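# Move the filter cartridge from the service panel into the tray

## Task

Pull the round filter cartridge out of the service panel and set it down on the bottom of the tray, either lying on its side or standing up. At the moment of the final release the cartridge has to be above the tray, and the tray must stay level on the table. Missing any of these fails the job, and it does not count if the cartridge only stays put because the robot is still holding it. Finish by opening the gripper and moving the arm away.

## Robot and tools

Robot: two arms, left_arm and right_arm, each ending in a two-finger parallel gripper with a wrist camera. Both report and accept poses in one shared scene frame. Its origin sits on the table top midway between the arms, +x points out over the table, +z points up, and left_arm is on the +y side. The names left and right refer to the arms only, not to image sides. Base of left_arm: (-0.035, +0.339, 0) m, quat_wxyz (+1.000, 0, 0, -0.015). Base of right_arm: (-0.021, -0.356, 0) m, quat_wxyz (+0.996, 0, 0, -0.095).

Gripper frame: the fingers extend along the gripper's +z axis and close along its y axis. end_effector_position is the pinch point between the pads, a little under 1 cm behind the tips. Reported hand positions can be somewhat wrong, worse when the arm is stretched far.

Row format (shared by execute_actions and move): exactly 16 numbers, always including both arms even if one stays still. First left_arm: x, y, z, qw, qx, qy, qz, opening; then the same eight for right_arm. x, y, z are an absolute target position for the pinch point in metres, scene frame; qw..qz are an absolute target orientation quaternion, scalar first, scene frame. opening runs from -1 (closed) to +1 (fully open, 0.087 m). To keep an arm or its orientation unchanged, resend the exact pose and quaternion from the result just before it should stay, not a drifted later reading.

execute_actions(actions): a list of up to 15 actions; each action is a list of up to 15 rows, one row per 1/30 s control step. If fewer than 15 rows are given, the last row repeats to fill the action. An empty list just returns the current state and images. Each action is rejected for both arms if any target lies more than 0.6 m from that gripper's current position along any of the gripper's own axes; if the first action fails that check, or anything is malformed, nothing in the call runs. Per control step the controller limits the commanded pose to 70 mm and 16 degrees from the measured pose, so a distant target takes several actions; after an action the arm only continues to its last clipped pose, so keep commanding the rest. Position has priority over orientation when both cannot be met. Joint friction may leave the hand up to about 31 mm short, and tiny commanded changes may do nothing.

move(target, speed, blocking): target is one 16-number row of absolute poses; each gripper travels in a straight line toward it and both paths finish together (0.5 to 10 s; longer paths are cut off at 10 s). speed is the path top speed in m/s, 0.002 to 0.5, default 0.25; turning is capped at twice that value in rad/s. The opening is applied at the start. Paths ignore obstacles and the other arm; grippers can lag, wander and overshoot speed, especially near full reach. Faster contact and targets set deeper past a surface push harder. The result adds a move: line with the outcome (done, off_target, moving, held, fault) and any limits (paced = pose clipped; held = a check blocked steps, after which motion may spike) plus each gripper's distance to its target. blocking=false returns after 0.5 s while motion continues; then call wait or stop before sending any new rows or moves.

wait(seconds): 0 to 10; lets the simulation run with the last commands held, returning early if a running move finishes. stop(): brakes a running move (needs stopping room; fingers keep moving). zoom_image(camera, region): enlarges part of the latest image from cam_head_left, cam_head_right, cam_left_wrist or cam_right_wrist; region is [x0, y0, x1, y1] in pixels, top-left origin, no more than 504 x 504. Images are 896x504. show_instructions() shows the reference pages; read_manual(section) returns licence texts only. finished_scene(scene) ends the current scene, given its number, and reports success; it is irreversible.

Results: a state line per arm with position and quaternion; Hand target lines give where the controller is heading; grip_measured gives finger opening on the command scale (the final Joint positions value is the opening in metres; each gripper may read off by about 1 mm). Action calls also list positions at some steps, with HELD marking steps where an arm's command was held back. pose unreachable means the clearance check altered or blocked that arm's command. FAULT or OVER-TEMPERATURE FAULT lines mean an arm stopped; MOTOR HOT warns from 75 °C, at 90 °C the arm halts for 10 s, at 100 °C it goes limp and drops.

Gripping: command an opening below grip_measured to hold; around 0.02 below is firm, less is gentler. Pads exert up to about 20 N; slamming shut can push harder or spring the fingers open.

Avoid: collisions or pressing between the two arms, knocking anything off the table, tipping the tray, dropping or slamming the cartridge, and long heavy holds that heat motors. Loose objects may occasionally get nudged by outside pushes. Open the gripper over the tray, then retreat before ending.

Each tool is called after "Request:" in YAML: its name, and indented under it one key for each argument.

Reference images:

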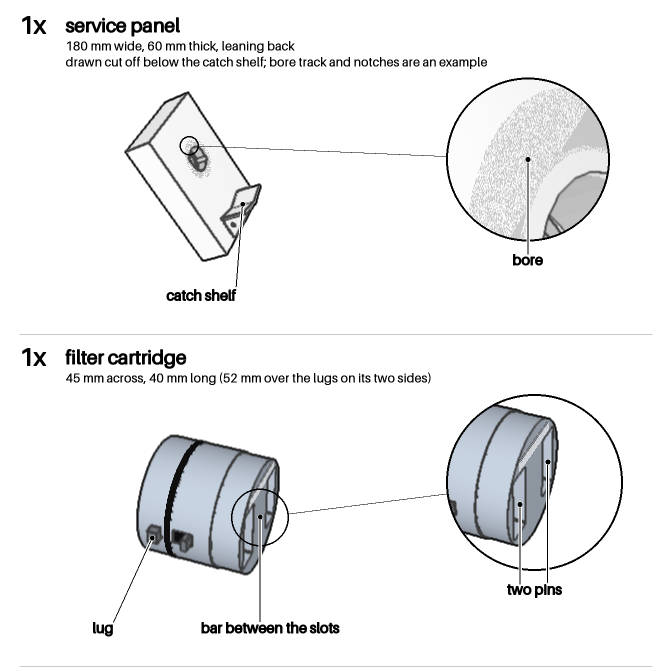

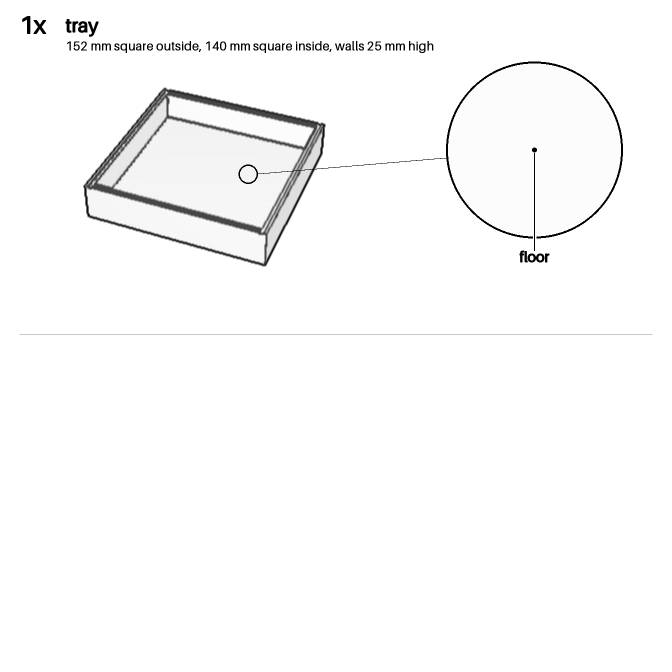

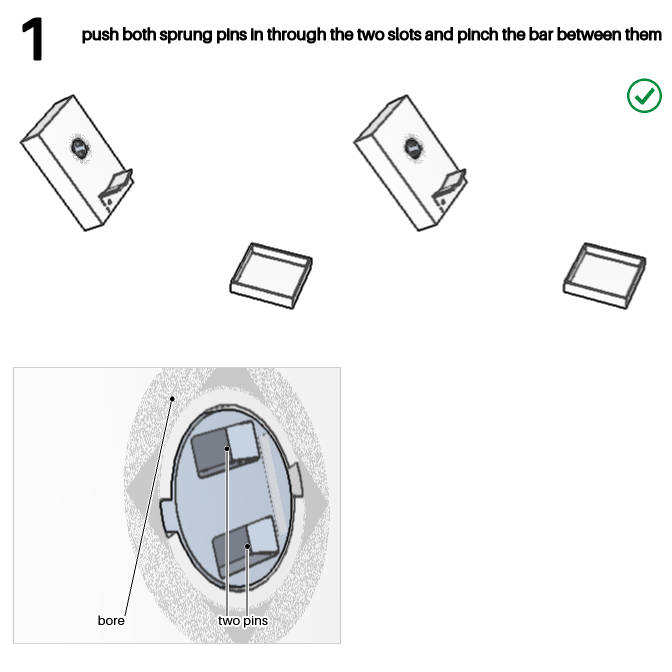

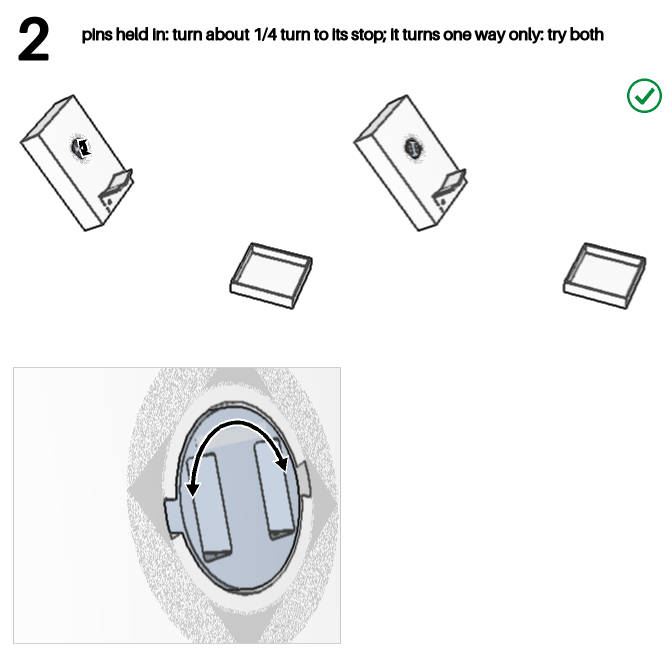

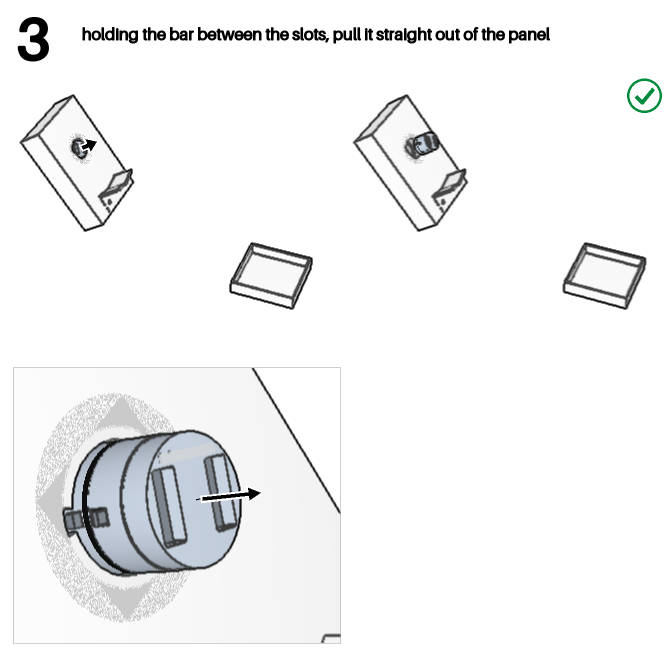

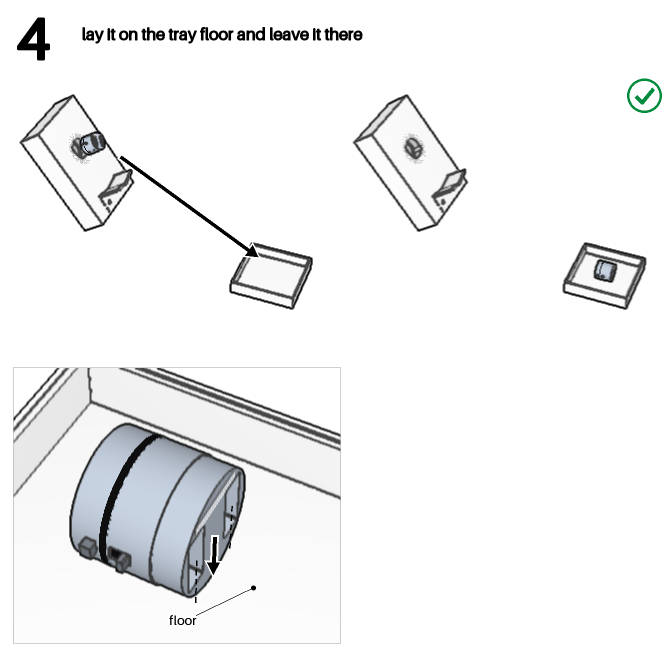

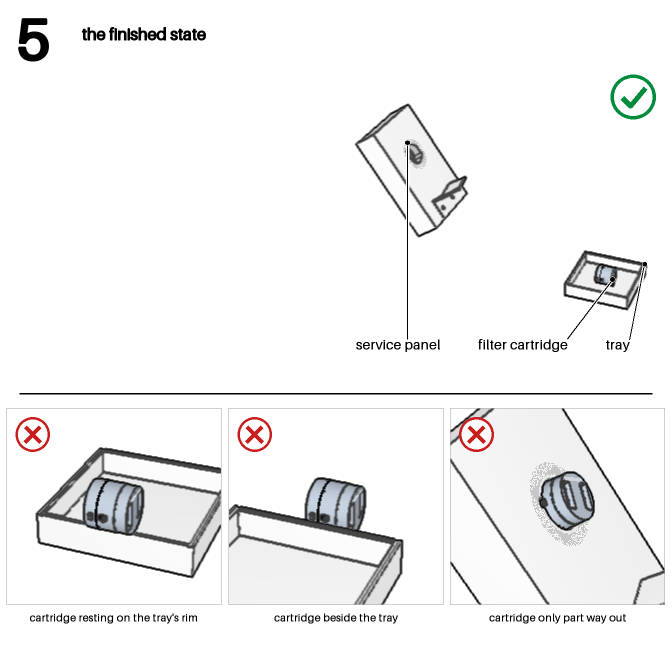

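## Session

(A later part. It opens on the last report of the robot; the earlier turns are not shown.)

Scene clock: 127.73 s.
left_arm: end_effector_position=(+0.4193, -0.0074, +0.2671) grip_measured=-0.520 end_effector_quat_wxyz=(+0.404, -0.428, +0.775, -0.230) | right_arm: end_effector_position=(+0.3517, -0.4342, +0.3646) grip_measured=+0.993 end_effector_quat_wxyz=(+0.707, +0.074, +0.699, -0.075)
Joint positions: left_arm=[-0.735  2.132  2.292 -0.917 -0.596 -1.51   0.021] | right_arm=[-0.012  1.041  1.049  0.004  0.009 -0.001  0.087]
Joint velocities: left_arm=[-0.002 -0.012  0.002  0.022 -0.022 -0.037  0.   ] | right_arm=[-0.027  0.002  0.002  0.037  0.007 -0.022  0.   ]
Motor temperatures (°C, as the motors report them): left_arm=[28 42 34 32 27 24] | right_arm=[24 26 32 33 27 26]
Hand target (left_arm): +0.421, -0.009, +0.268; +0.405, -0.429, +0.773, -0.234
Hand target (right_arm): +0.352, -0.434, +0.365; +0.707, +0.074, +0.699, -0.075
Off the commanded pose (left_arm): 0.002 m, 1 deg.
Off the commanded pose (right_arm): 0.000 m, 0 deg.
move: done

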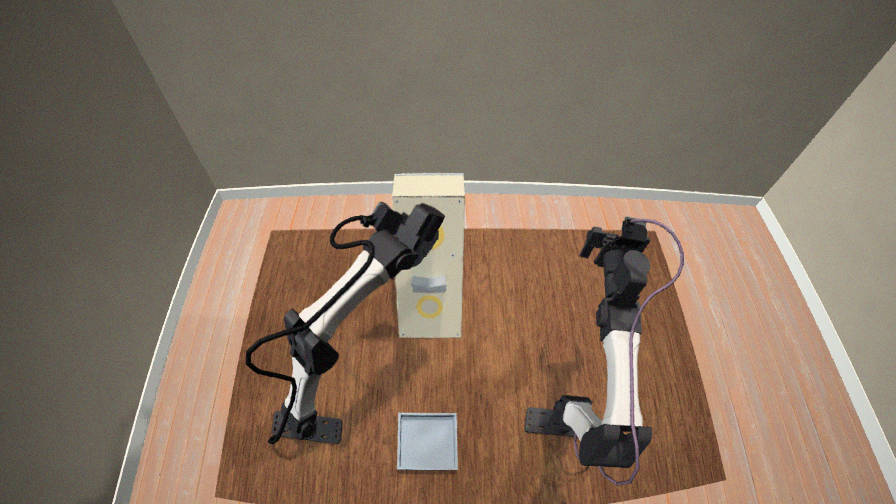

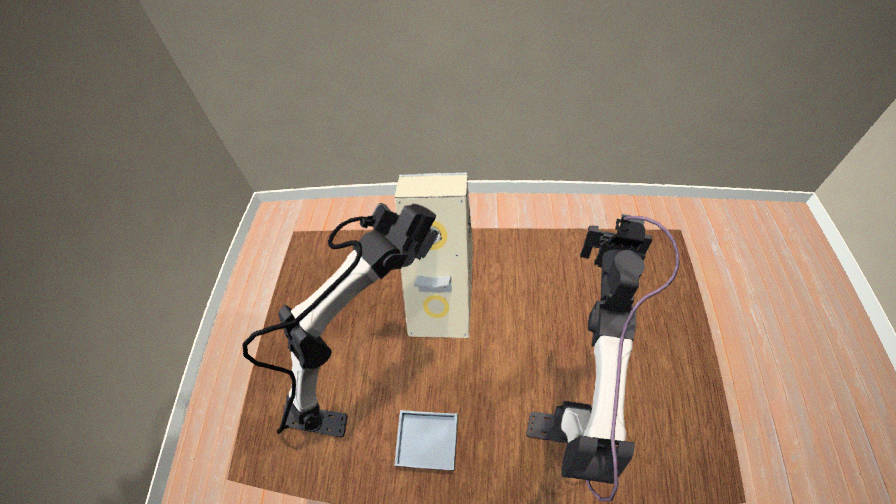

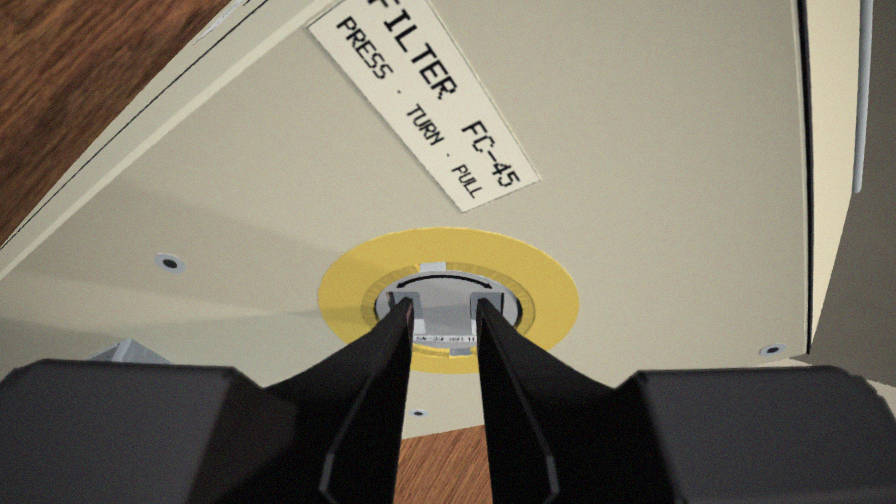

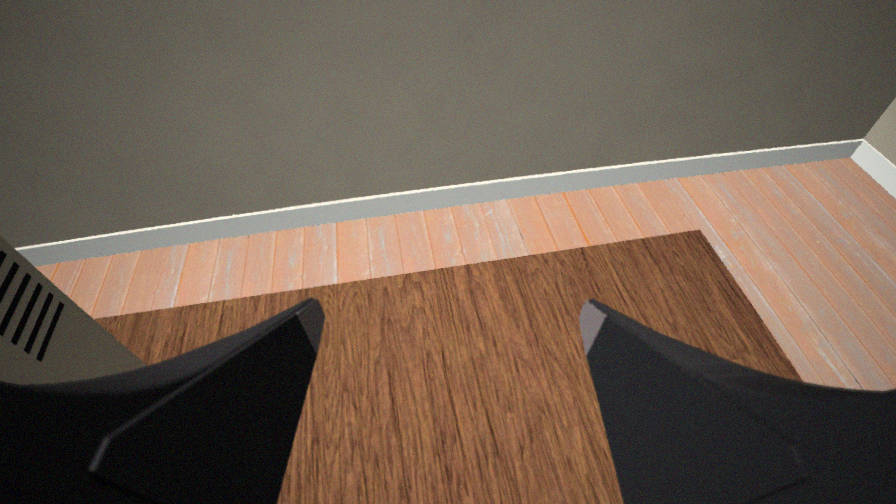

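Request:
move:
  target: [0.4365,-0.0042,0.2575,0.4066,-0.4365,0.7705,-0.2255,-0.52,0.3517,-0.4342,0.3646,0.707,0.074,0.699,-0.075,1]
  speed: 0.05

Request:
zoom_image:
  camera: "cam_left_wrist"
  region: [320, 170, 580, 390]

Scene clock: 133.27 s.
left_arm: end_effector_position=(+0.4211, -0.0079, +0.2671) grip_measured=-0.520 end_effector_quat_wxyz=(+0.404, -0.428, +0.774, -0.232) | right_arm: end_effector_position=(+0.3517, -0.4342, +0.3646) grip_measured=+0.993 end_effector_quat_wxyz=(+0.707, +0.074, +0.699, -0.075)
Joint positions: left_arm=[-0.732  2.138  2.3   -0.915 -0.593 -1.509  0.021] | right_arm=[-0.012  1.041  1.049  0.004  0.009 -0.001  0.087]
Joint velocities: left_arm=[ 0.012  0.007  0.042 -0.007  0.022 -0.037 -0.   ] | right_arm=[-0.002  0.002 -0.002  0.007 -0.007  0.037  0.   ]
Motor temperatures (°C, as the motors report them): left_arm=[28 43 34 33 27 24] | right_arm=[24 26 32 33 27 26]
Hand target (left_arm): +0.436, -0.004, +0.258; +0.407, -0.436, +0.770, -0.226
Hand target (right_arm): +0.352, -0.434, +0.365; +0.707, +0.074, +0.699, -0.075
Off the commanded pose (left_arm): 0.019 m, 1 deg.
Off the commanded pose (right_arm): 0.000 m, 0 deg.
move: off_target (left_arm)

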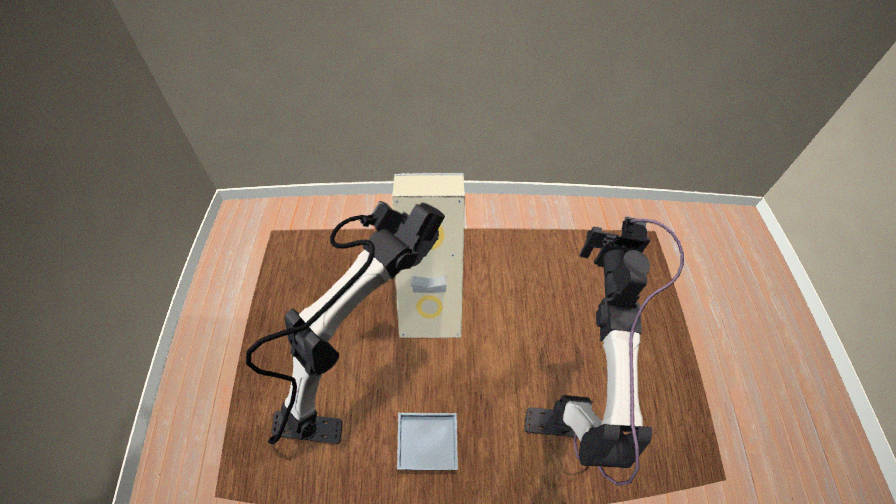

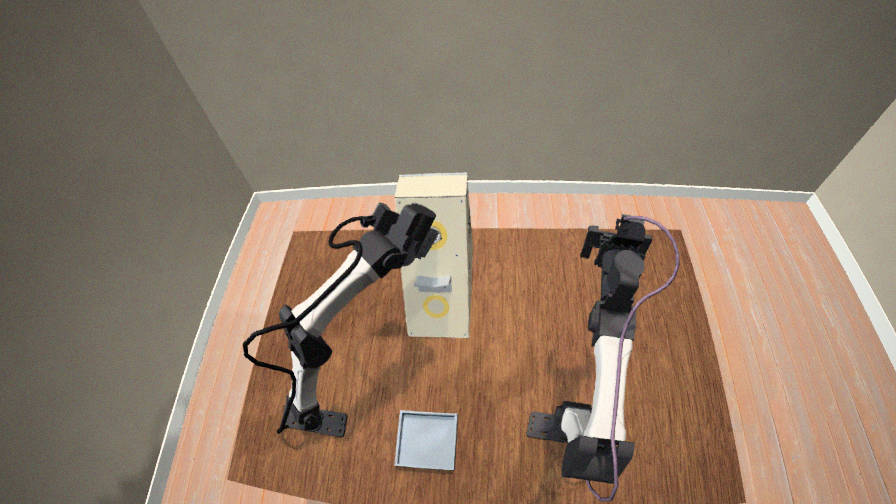

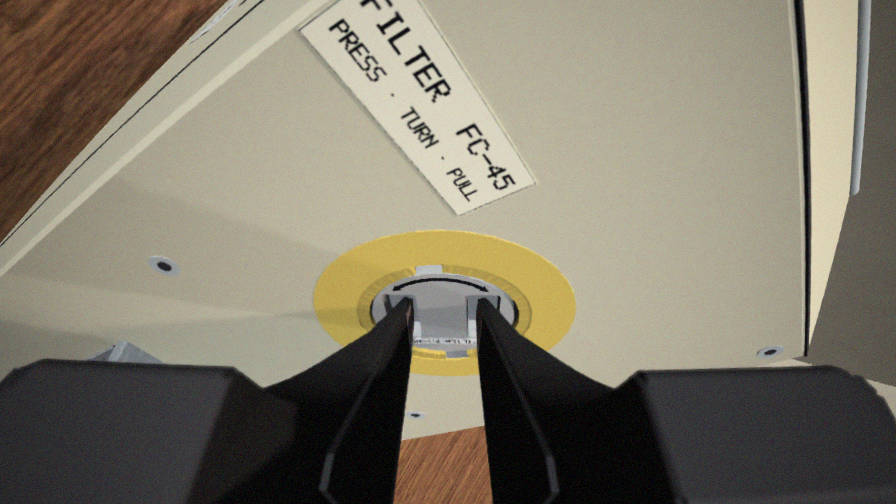

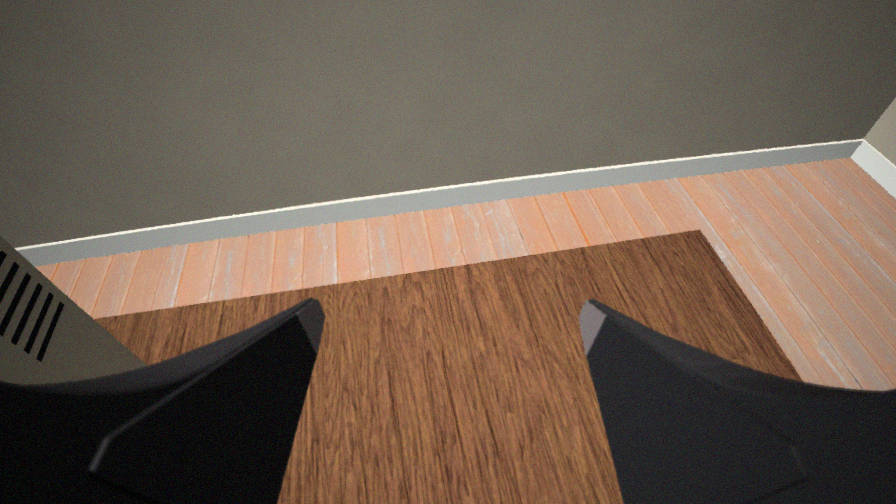

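Region (320, 170, 580, 390) of cam_left_wrist's 896x504 image, scaled by 1.938, with more detail than that image has; it fills the top 426 rows of this view, and the rest is white.

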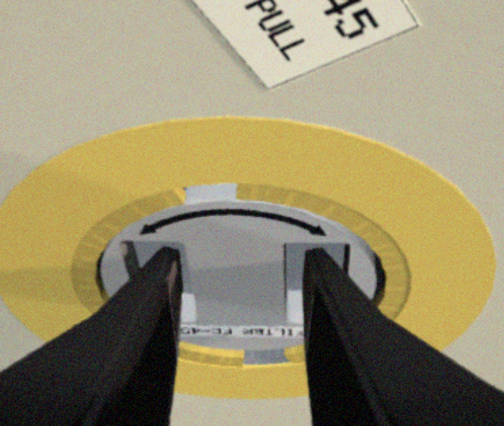

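Request:
move:
  target: [0.443,0.000,0.253,0.4066,-0.4365,0.7705,-0.2255,-0.53,0.3517,-0.4342,0.3646,0.707,0.074,0.699,-0.075,1]
  speed: 0.03

Request:
zoom_image:
  camera: "cam_left_wrist"
  region: [320, 170, 580, 390]

Scene clock: 145.67 s.
left_arm: end_effector_position=(+0.4223, -0.0077, +0.2665) grip_measured=-0.530 end_effector_quat_wxyz=(+0.398, -0.425, +0.778, -0.235) | right_arm: end_effector_position=(+0.3517, -0.4342, +0.3646) grip_measured=+0.993 end_effector_quat_wxyz=(+0.707, +0.074, +0.699, -0.075)
Joint positions: left_arm=[-0.724  2.138  2.301 -0.912 -0.571 -1.5    0.021] | right_arm=[-0.012  1.041  1.049  0.004  0.009 -0.001  0.087]
Joint velocities: left_arm=[ 0.007 -0.017  0.017 -0.007  0.051  0.022 -0.001] | right_arm=[-0.002  0.012  0.012 -0.037  0.051 -0.095 -0.   ]
Motor temperatures (°C, as the motors report them): left_arm=[28 42 35 33 27 24] | right_arm=[24 26 33 34 27 26]
Hand target (left_arm): +0.442, +0.001, +0.253; +0.407, -0.436, +0.770, -0.225
Hand target (right_arm): +0.352, -0.434, +0.365; +0.707, +0.074, +0.699, -0.075
Off the commanded pose (left_arm): 0.026 m, 2 deg.
Off the commanded pose (right_arm): 0.000 m, 0 deg.
move: off_target (left_arm)

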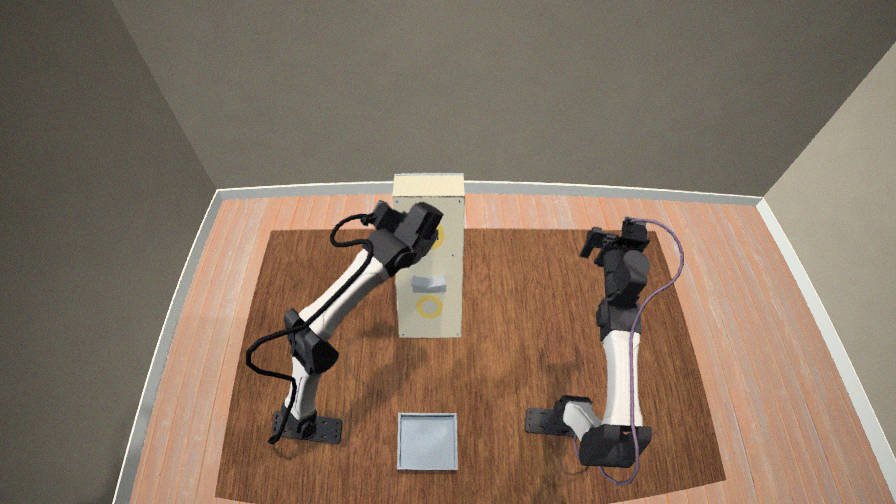

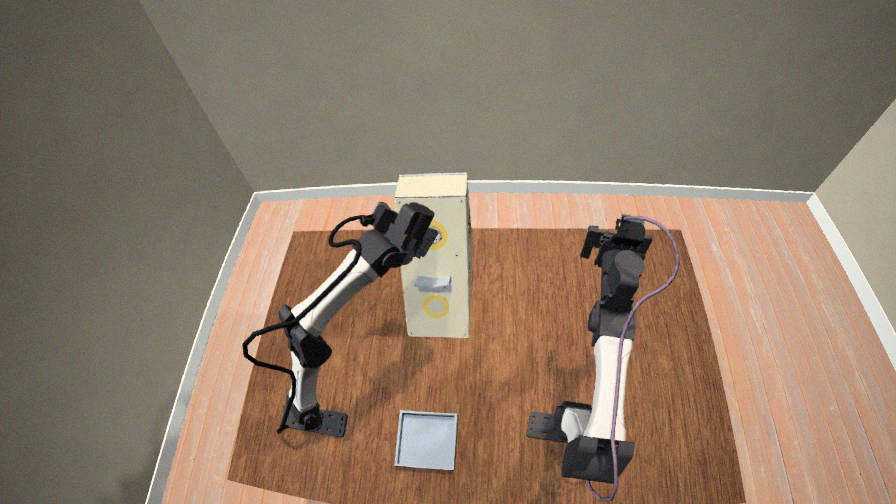

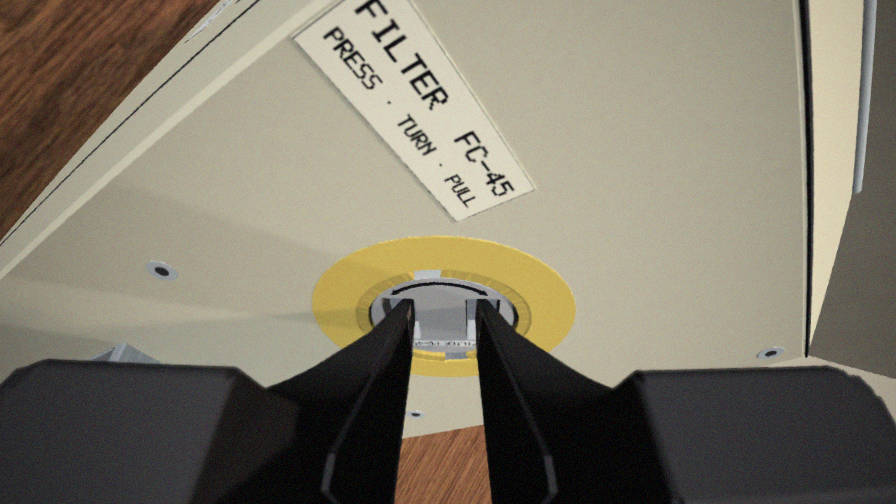

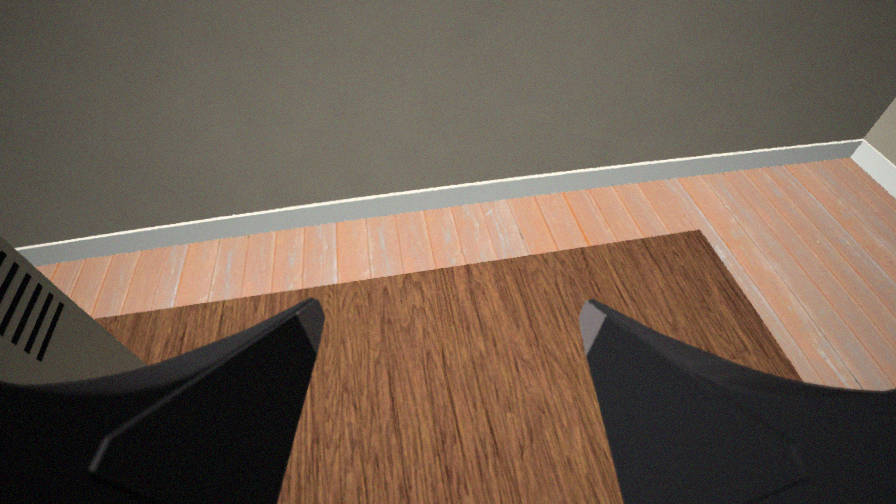

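Region (320, 170, 580, 390) of cam_left_wrist's 896x504 image, scaled by 1.938, with more detail than that image has; it fills the top 426 rows of this view, and the rest is white.

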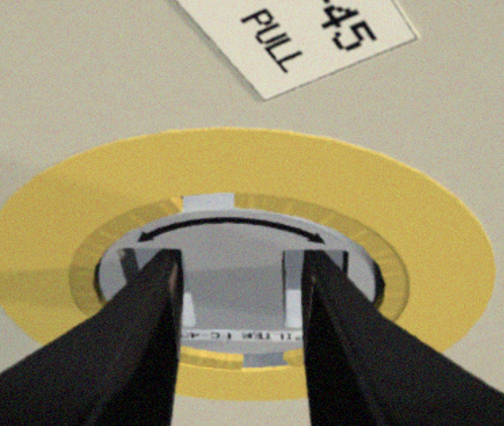

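Request:
move:
  target: [0.4193,-0.0017,0.2728,0.4134,-0.4275,0.7715,-0.2275,-0.53,0.3517,-0.4342,0.3646,0.707,0.074,0.699,-0.075,1]
  speed: 0.03

Request:
zoom_image:
  camera: "cam_left_wrist"
  region: [320, 170, 580, 390]

Scene clock: 151.63 s.
left_arm: end_effector_position=(+0.4207, -0.0075, +0.2681) grip_measured=-0.530 end_effector_quat_wxyz=(+0.402, -0.425, +0.777, -0.232) | right_arm: end_effector_position=(+0.3517, -0.4342, +0.3646) grip_measured=+0.993 end_effector_quat_wxyz=(+0.707, +0.074, +0.699, -0.075)
Joint positions: left_arm=[-0.73   2.135  2.301 -0.916 -0.586 -1.499  0.021] | right_arm=[-0.012  1.041  1.049  0.004  0.009 -0.001  0.087]
Joint velocities: left_arm=[-0.007 -0.012 -0.012  0.007 -0.037 -0.051 -0.001] | right_arm=[ 0.012 -0.017 -0.012  0.007 -0.037 -0.022 -0.002]
Motor temperatures (°C, as the motors report them): left_arm=[28 42 35 34 27 24] | right_arm=[24 26 33 34 27 26]
Hand target (left_arm): +0.419, -0.002, +0.273; +0.413, -0.427, +0.772, -0.227
Hand target (right_arm): +0.352, -0.434, +0.365; +0.707, +0.074, +0.699, -0.075
Off the commanded pose (left_arm): 0.008 m, 2 deg.
Off the commanded pose (right_arm): 0.000 m, 0 deg.
move: done

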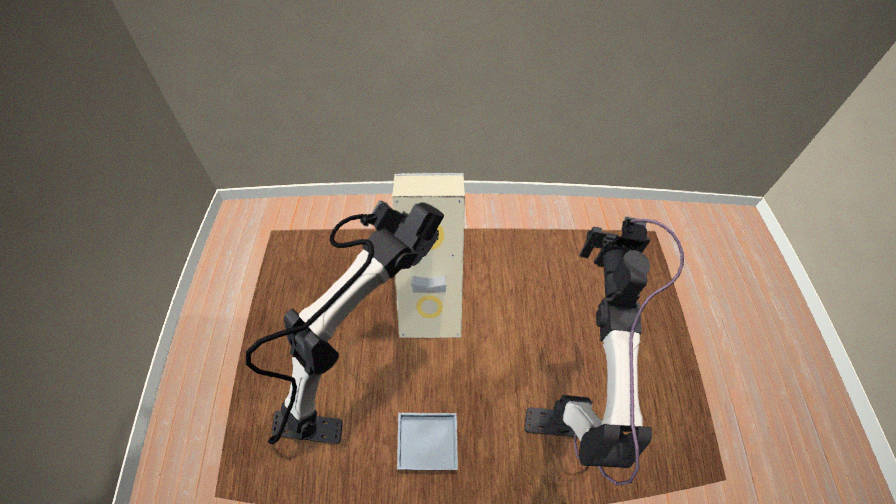

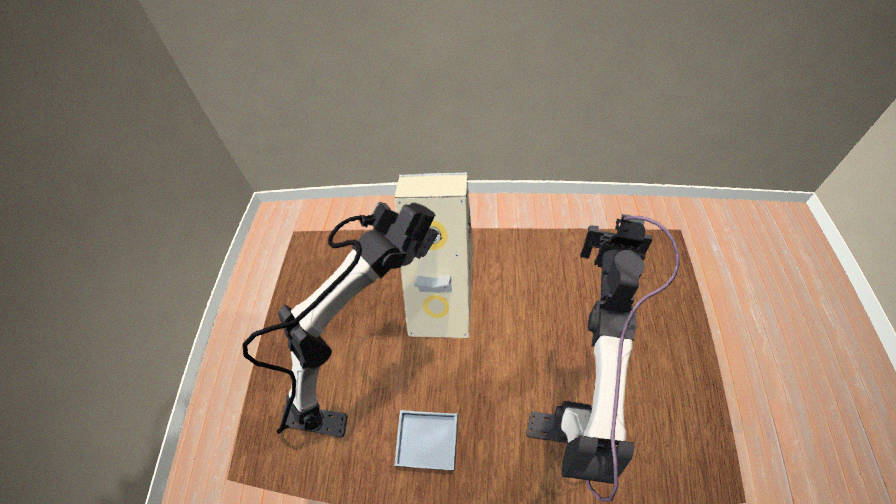

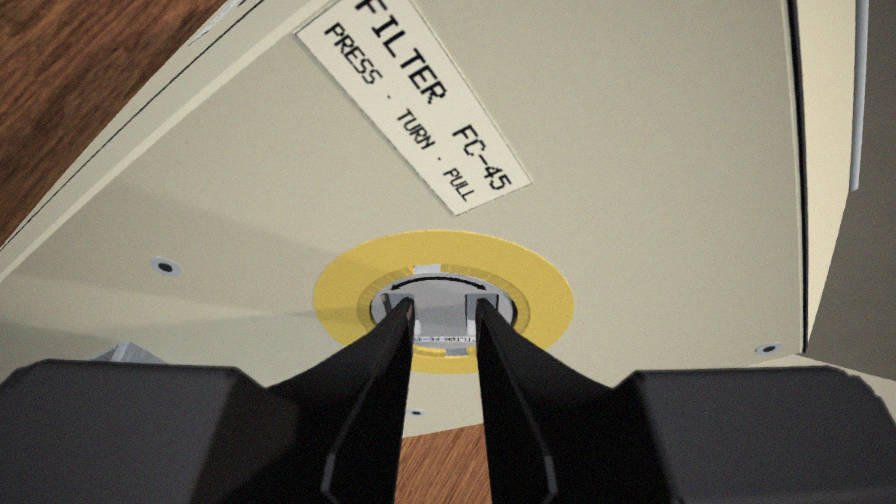

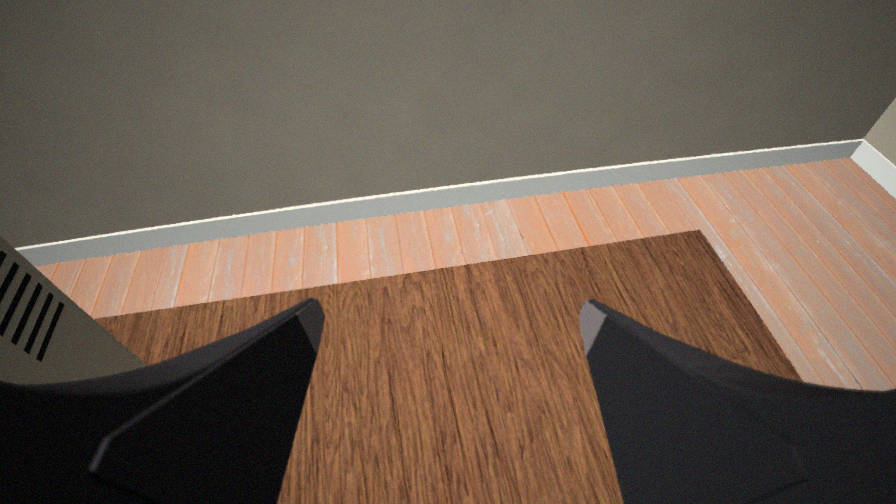

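Region (320, 170, 580, 390) of cam_left_wrist's 896x504 image, scaled by 1.938, with more detail than that image has; it fills the top 426 rows of this view, and the rest is white.

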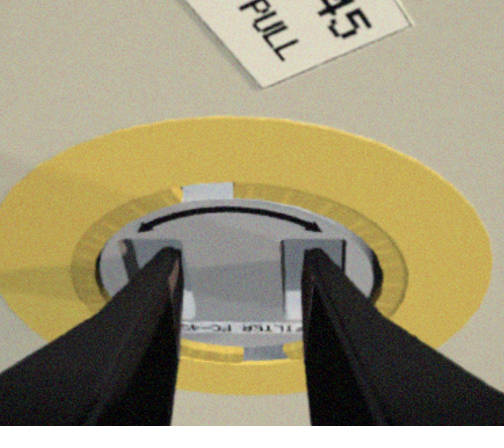

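Request:
move:
  target: [0.4190,0.0023,0.2730,0.4200,-0.4295,0.7694,-0.2197,-0.53,0.3517,-0.4342,0.3646,0.707,0.074,0.699,-0.075,1]
  speed: 0.02

Request:
zoom_image:
  camera: "cam_left_wrist"
  region: [320, 170, 580, 390]

Scene clock: 155.57 s.
left_arm: end_effector_position=(+0.4220, -0.0030, +0.2723) grip_measured=-0.530 end_effector_quat_wxyz=(+0.412, -0.428, +0.771, -0.229) | right_arm: end_effector_position=(+0.3517, -0.4342, +0.3646) grip_measured=+0.993 end_effector_quat_wxyz=(+0.707, +0.074, +0.699, -0.075)
Joint positions: left_arm=[-0.73   2.129  2.301 -0.916 -0.61  -1.499  0.021] | right_arm=[-0.012  1.041  1.049  0.004  0.009 -0.001  0.087]
Joint velocities: left_arm=[ 0.007 -0.007 -0.012  0.066 -0.125  0.007  0.001] | right_arm=[ 0.007 -0.007  0.007 -0.007  0.007 -0.022  0.001]
Motor temperatures (°C, as the motors report them): left_arm=[28 43 35 34 27 24] | right_arm=[24 26 33 34 27 26]
Hand target (left_arm): +0.419, +0.002, +0.273; +0.420, -0.429, +0.769, -0.219
Hand target (right_arm): +0.352, -0.434, +0.365; +0.707, +0.074, +0.699, -0.075
Off the commanded pose (left_arm): 0.006 m, 1 deg.
Off the commanded pose (right_arm): 0.000 m, 0 deg.
move: done

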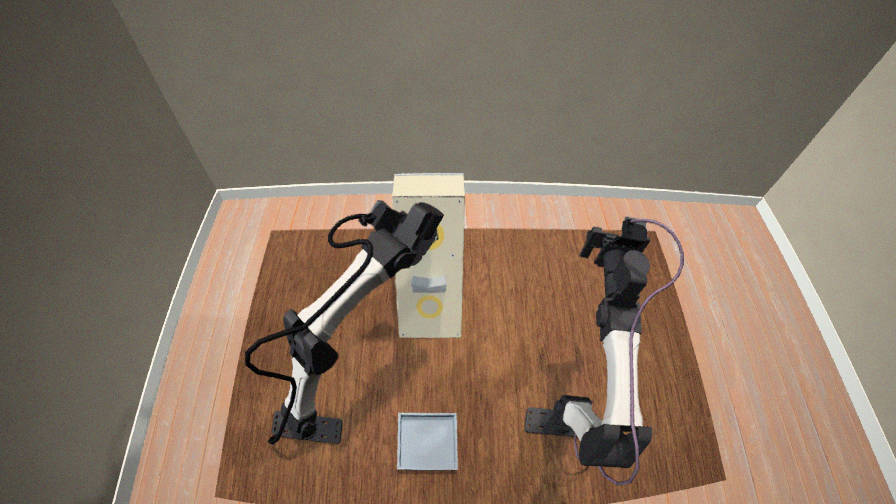

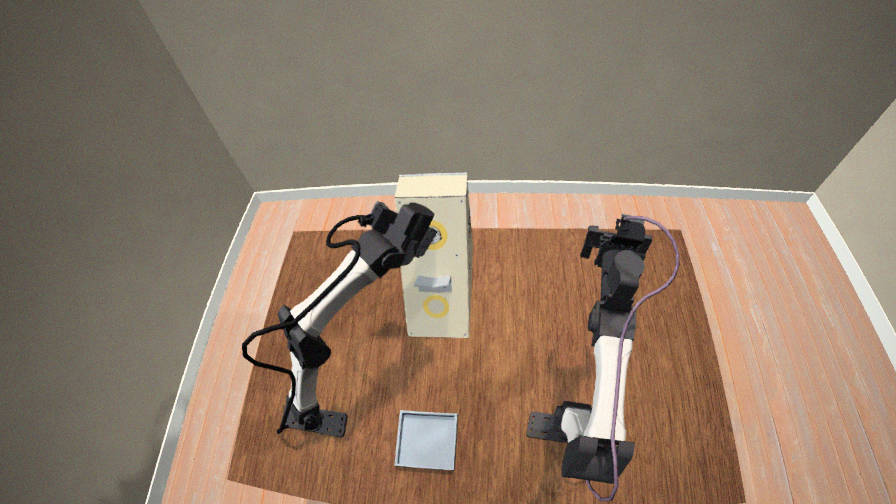

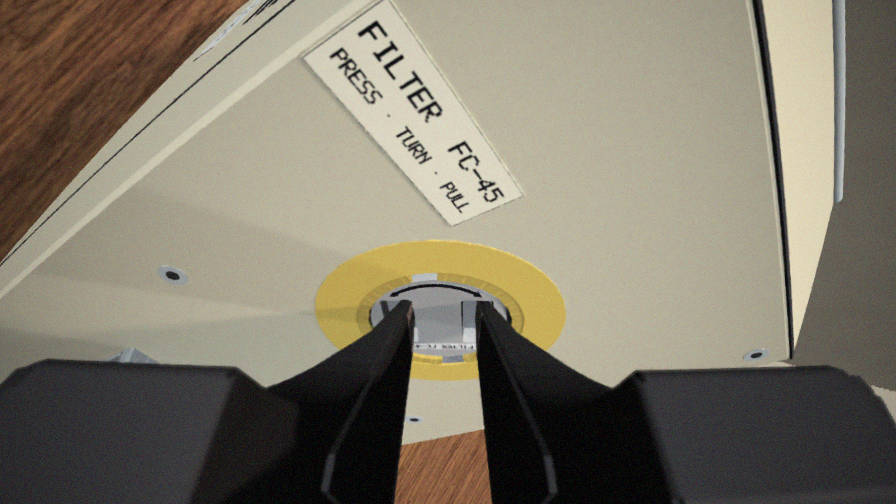

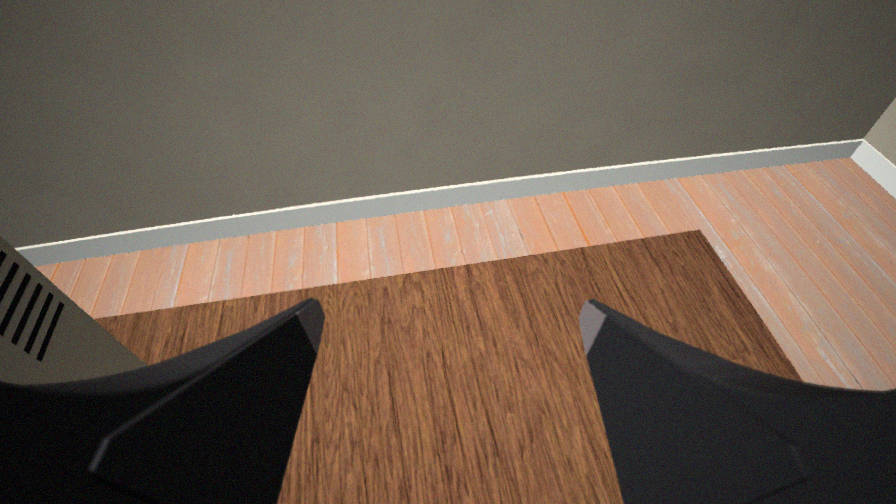

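Region (320, 170, 580, 390) of cam_left_wrist's 896x504 image, scaled by 1.938, with more detail than that image has; it fills the top 426 rows of this view, and the rest is white.

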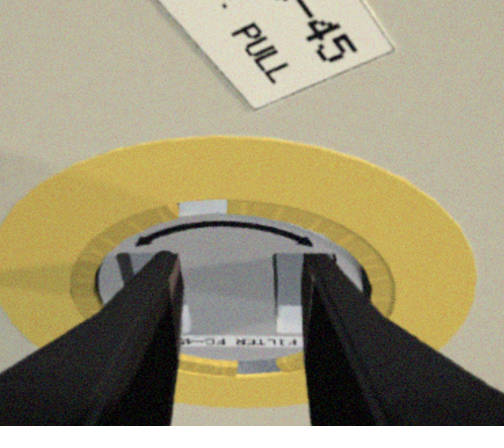

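Request:
move:
  target: [0.4181,-0.0037,0.2658,0.3992,-0.4237,0.7814,-0.2244,-0.53,0.3517,-0.4342,0.3646,0.707,0.074,0.699,-0.075,1]
  speed: 0.02

Request:
zoom_image:
  camera: "cam_left_wrist"
  region: [320, 170, 580, 390]

Scene clock: 160.97 s.
left_arm: end_effector_position=(+0.4197, -0.0059, +0.2706) grip_measured=-0.530 end_effector_quat_wxyz=(+0.404, -0.425, +0.776, -0.232) | right_arm: end_effector_position=(+0.3517, -0.4342, +0.3646) grip_measured=+0.993 end_effector_quat_wxyz=(+0.707, +0.074, +0.699, -0.075)
Joint positions: left_arm=[-0.73   2.129  2.301 -0.92  -0.588 -1.499  0.021] | right_arm=[-0.012  1.041  1.049  0.004  0.009 -0.001  0.087]
Joint velocities: left_arm=[-0.002 -0.002 -0.002 -0.022 -0.066 -0.037  0.   ] | right_arm=[-0.002 -0.017 -0.002  0.022 -0.007  0.007 -0.002]
Motor temperatures (°C, as the motors report them): left_arm=[28 44 34 33 27 24] | right_arm=[24 26 33 34 27 26]
Hand target (left_arm): +0.418, -0.004, +0.266; +0.399, -0.424, +0.782, -0.224
Hand target (right_arm): +0.352, -0.434, +0.365; +0.707, +0.074, +0.699, -0.075
Off the commanded pose (left_arm): 0.006 m, 1 deg.
Off the commanded pose (right_arm): 0.000 m, 0 deg.
move: done

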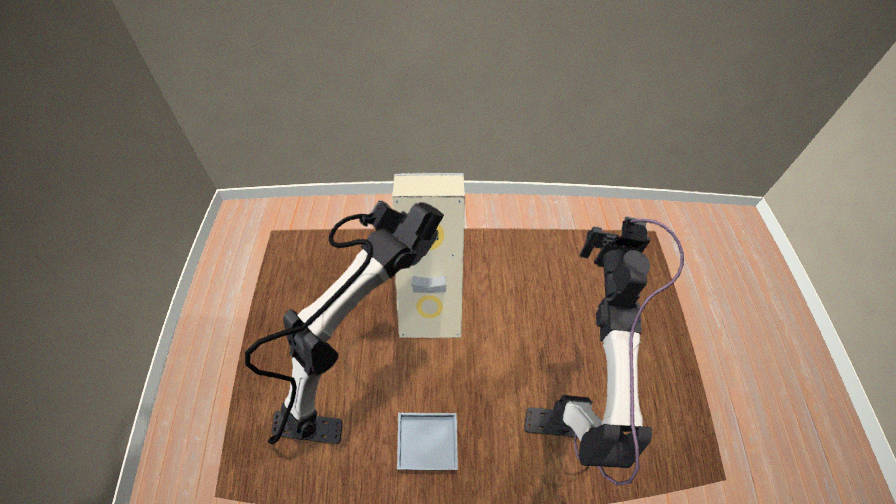

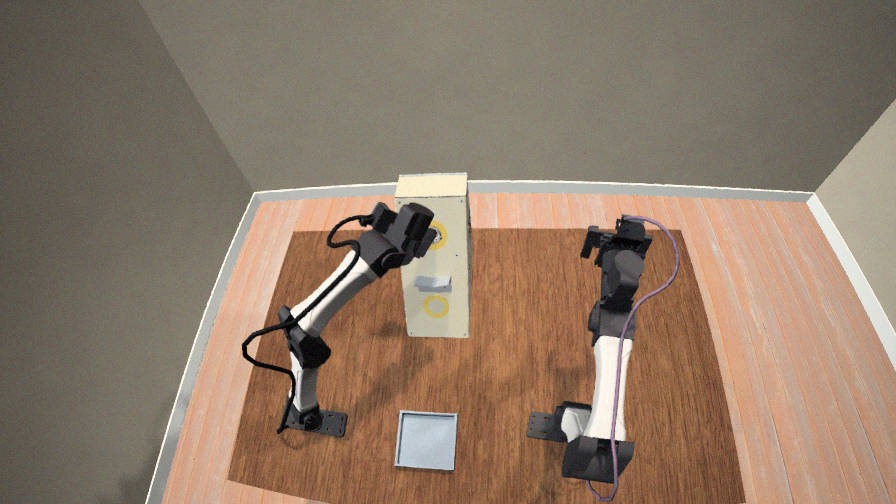

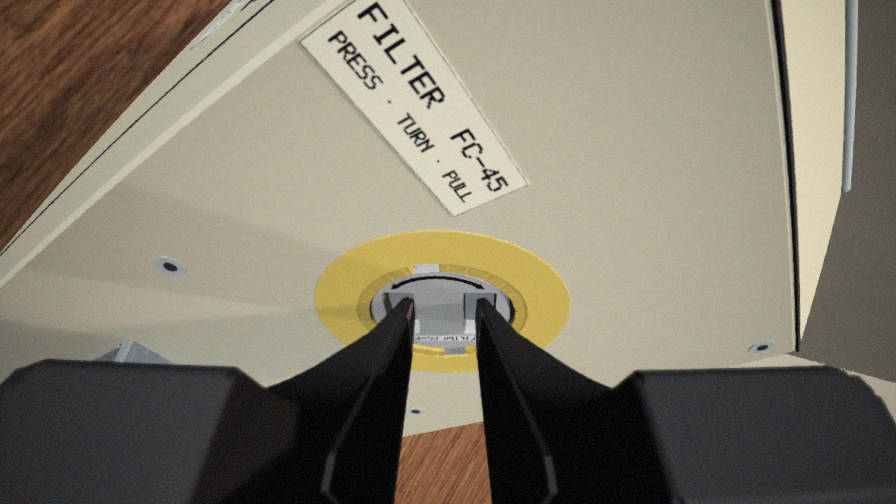

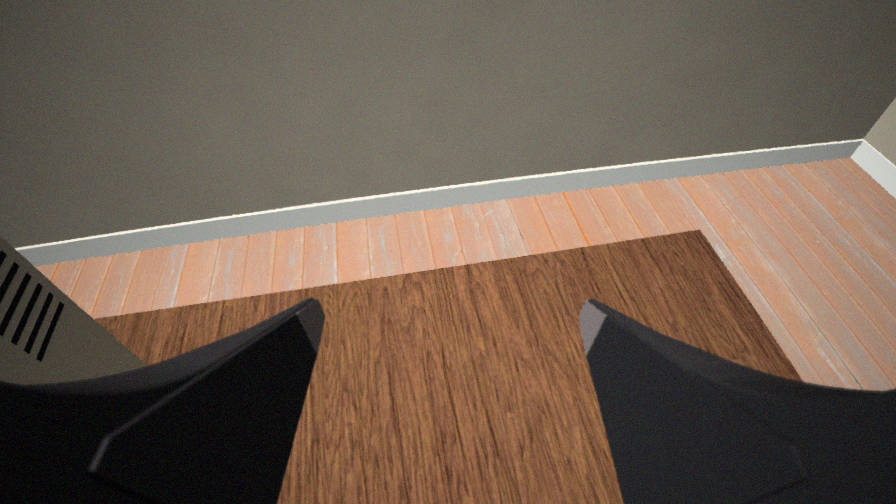

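Region (320, 170, 580, 390) of cam_left_wrist's 896x504 image, scaled by 1.938, with more detail than that image has; it fills the top 426 rows of this view, and the rest is white.

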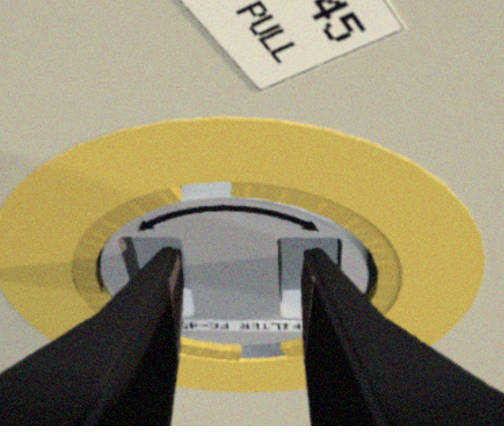

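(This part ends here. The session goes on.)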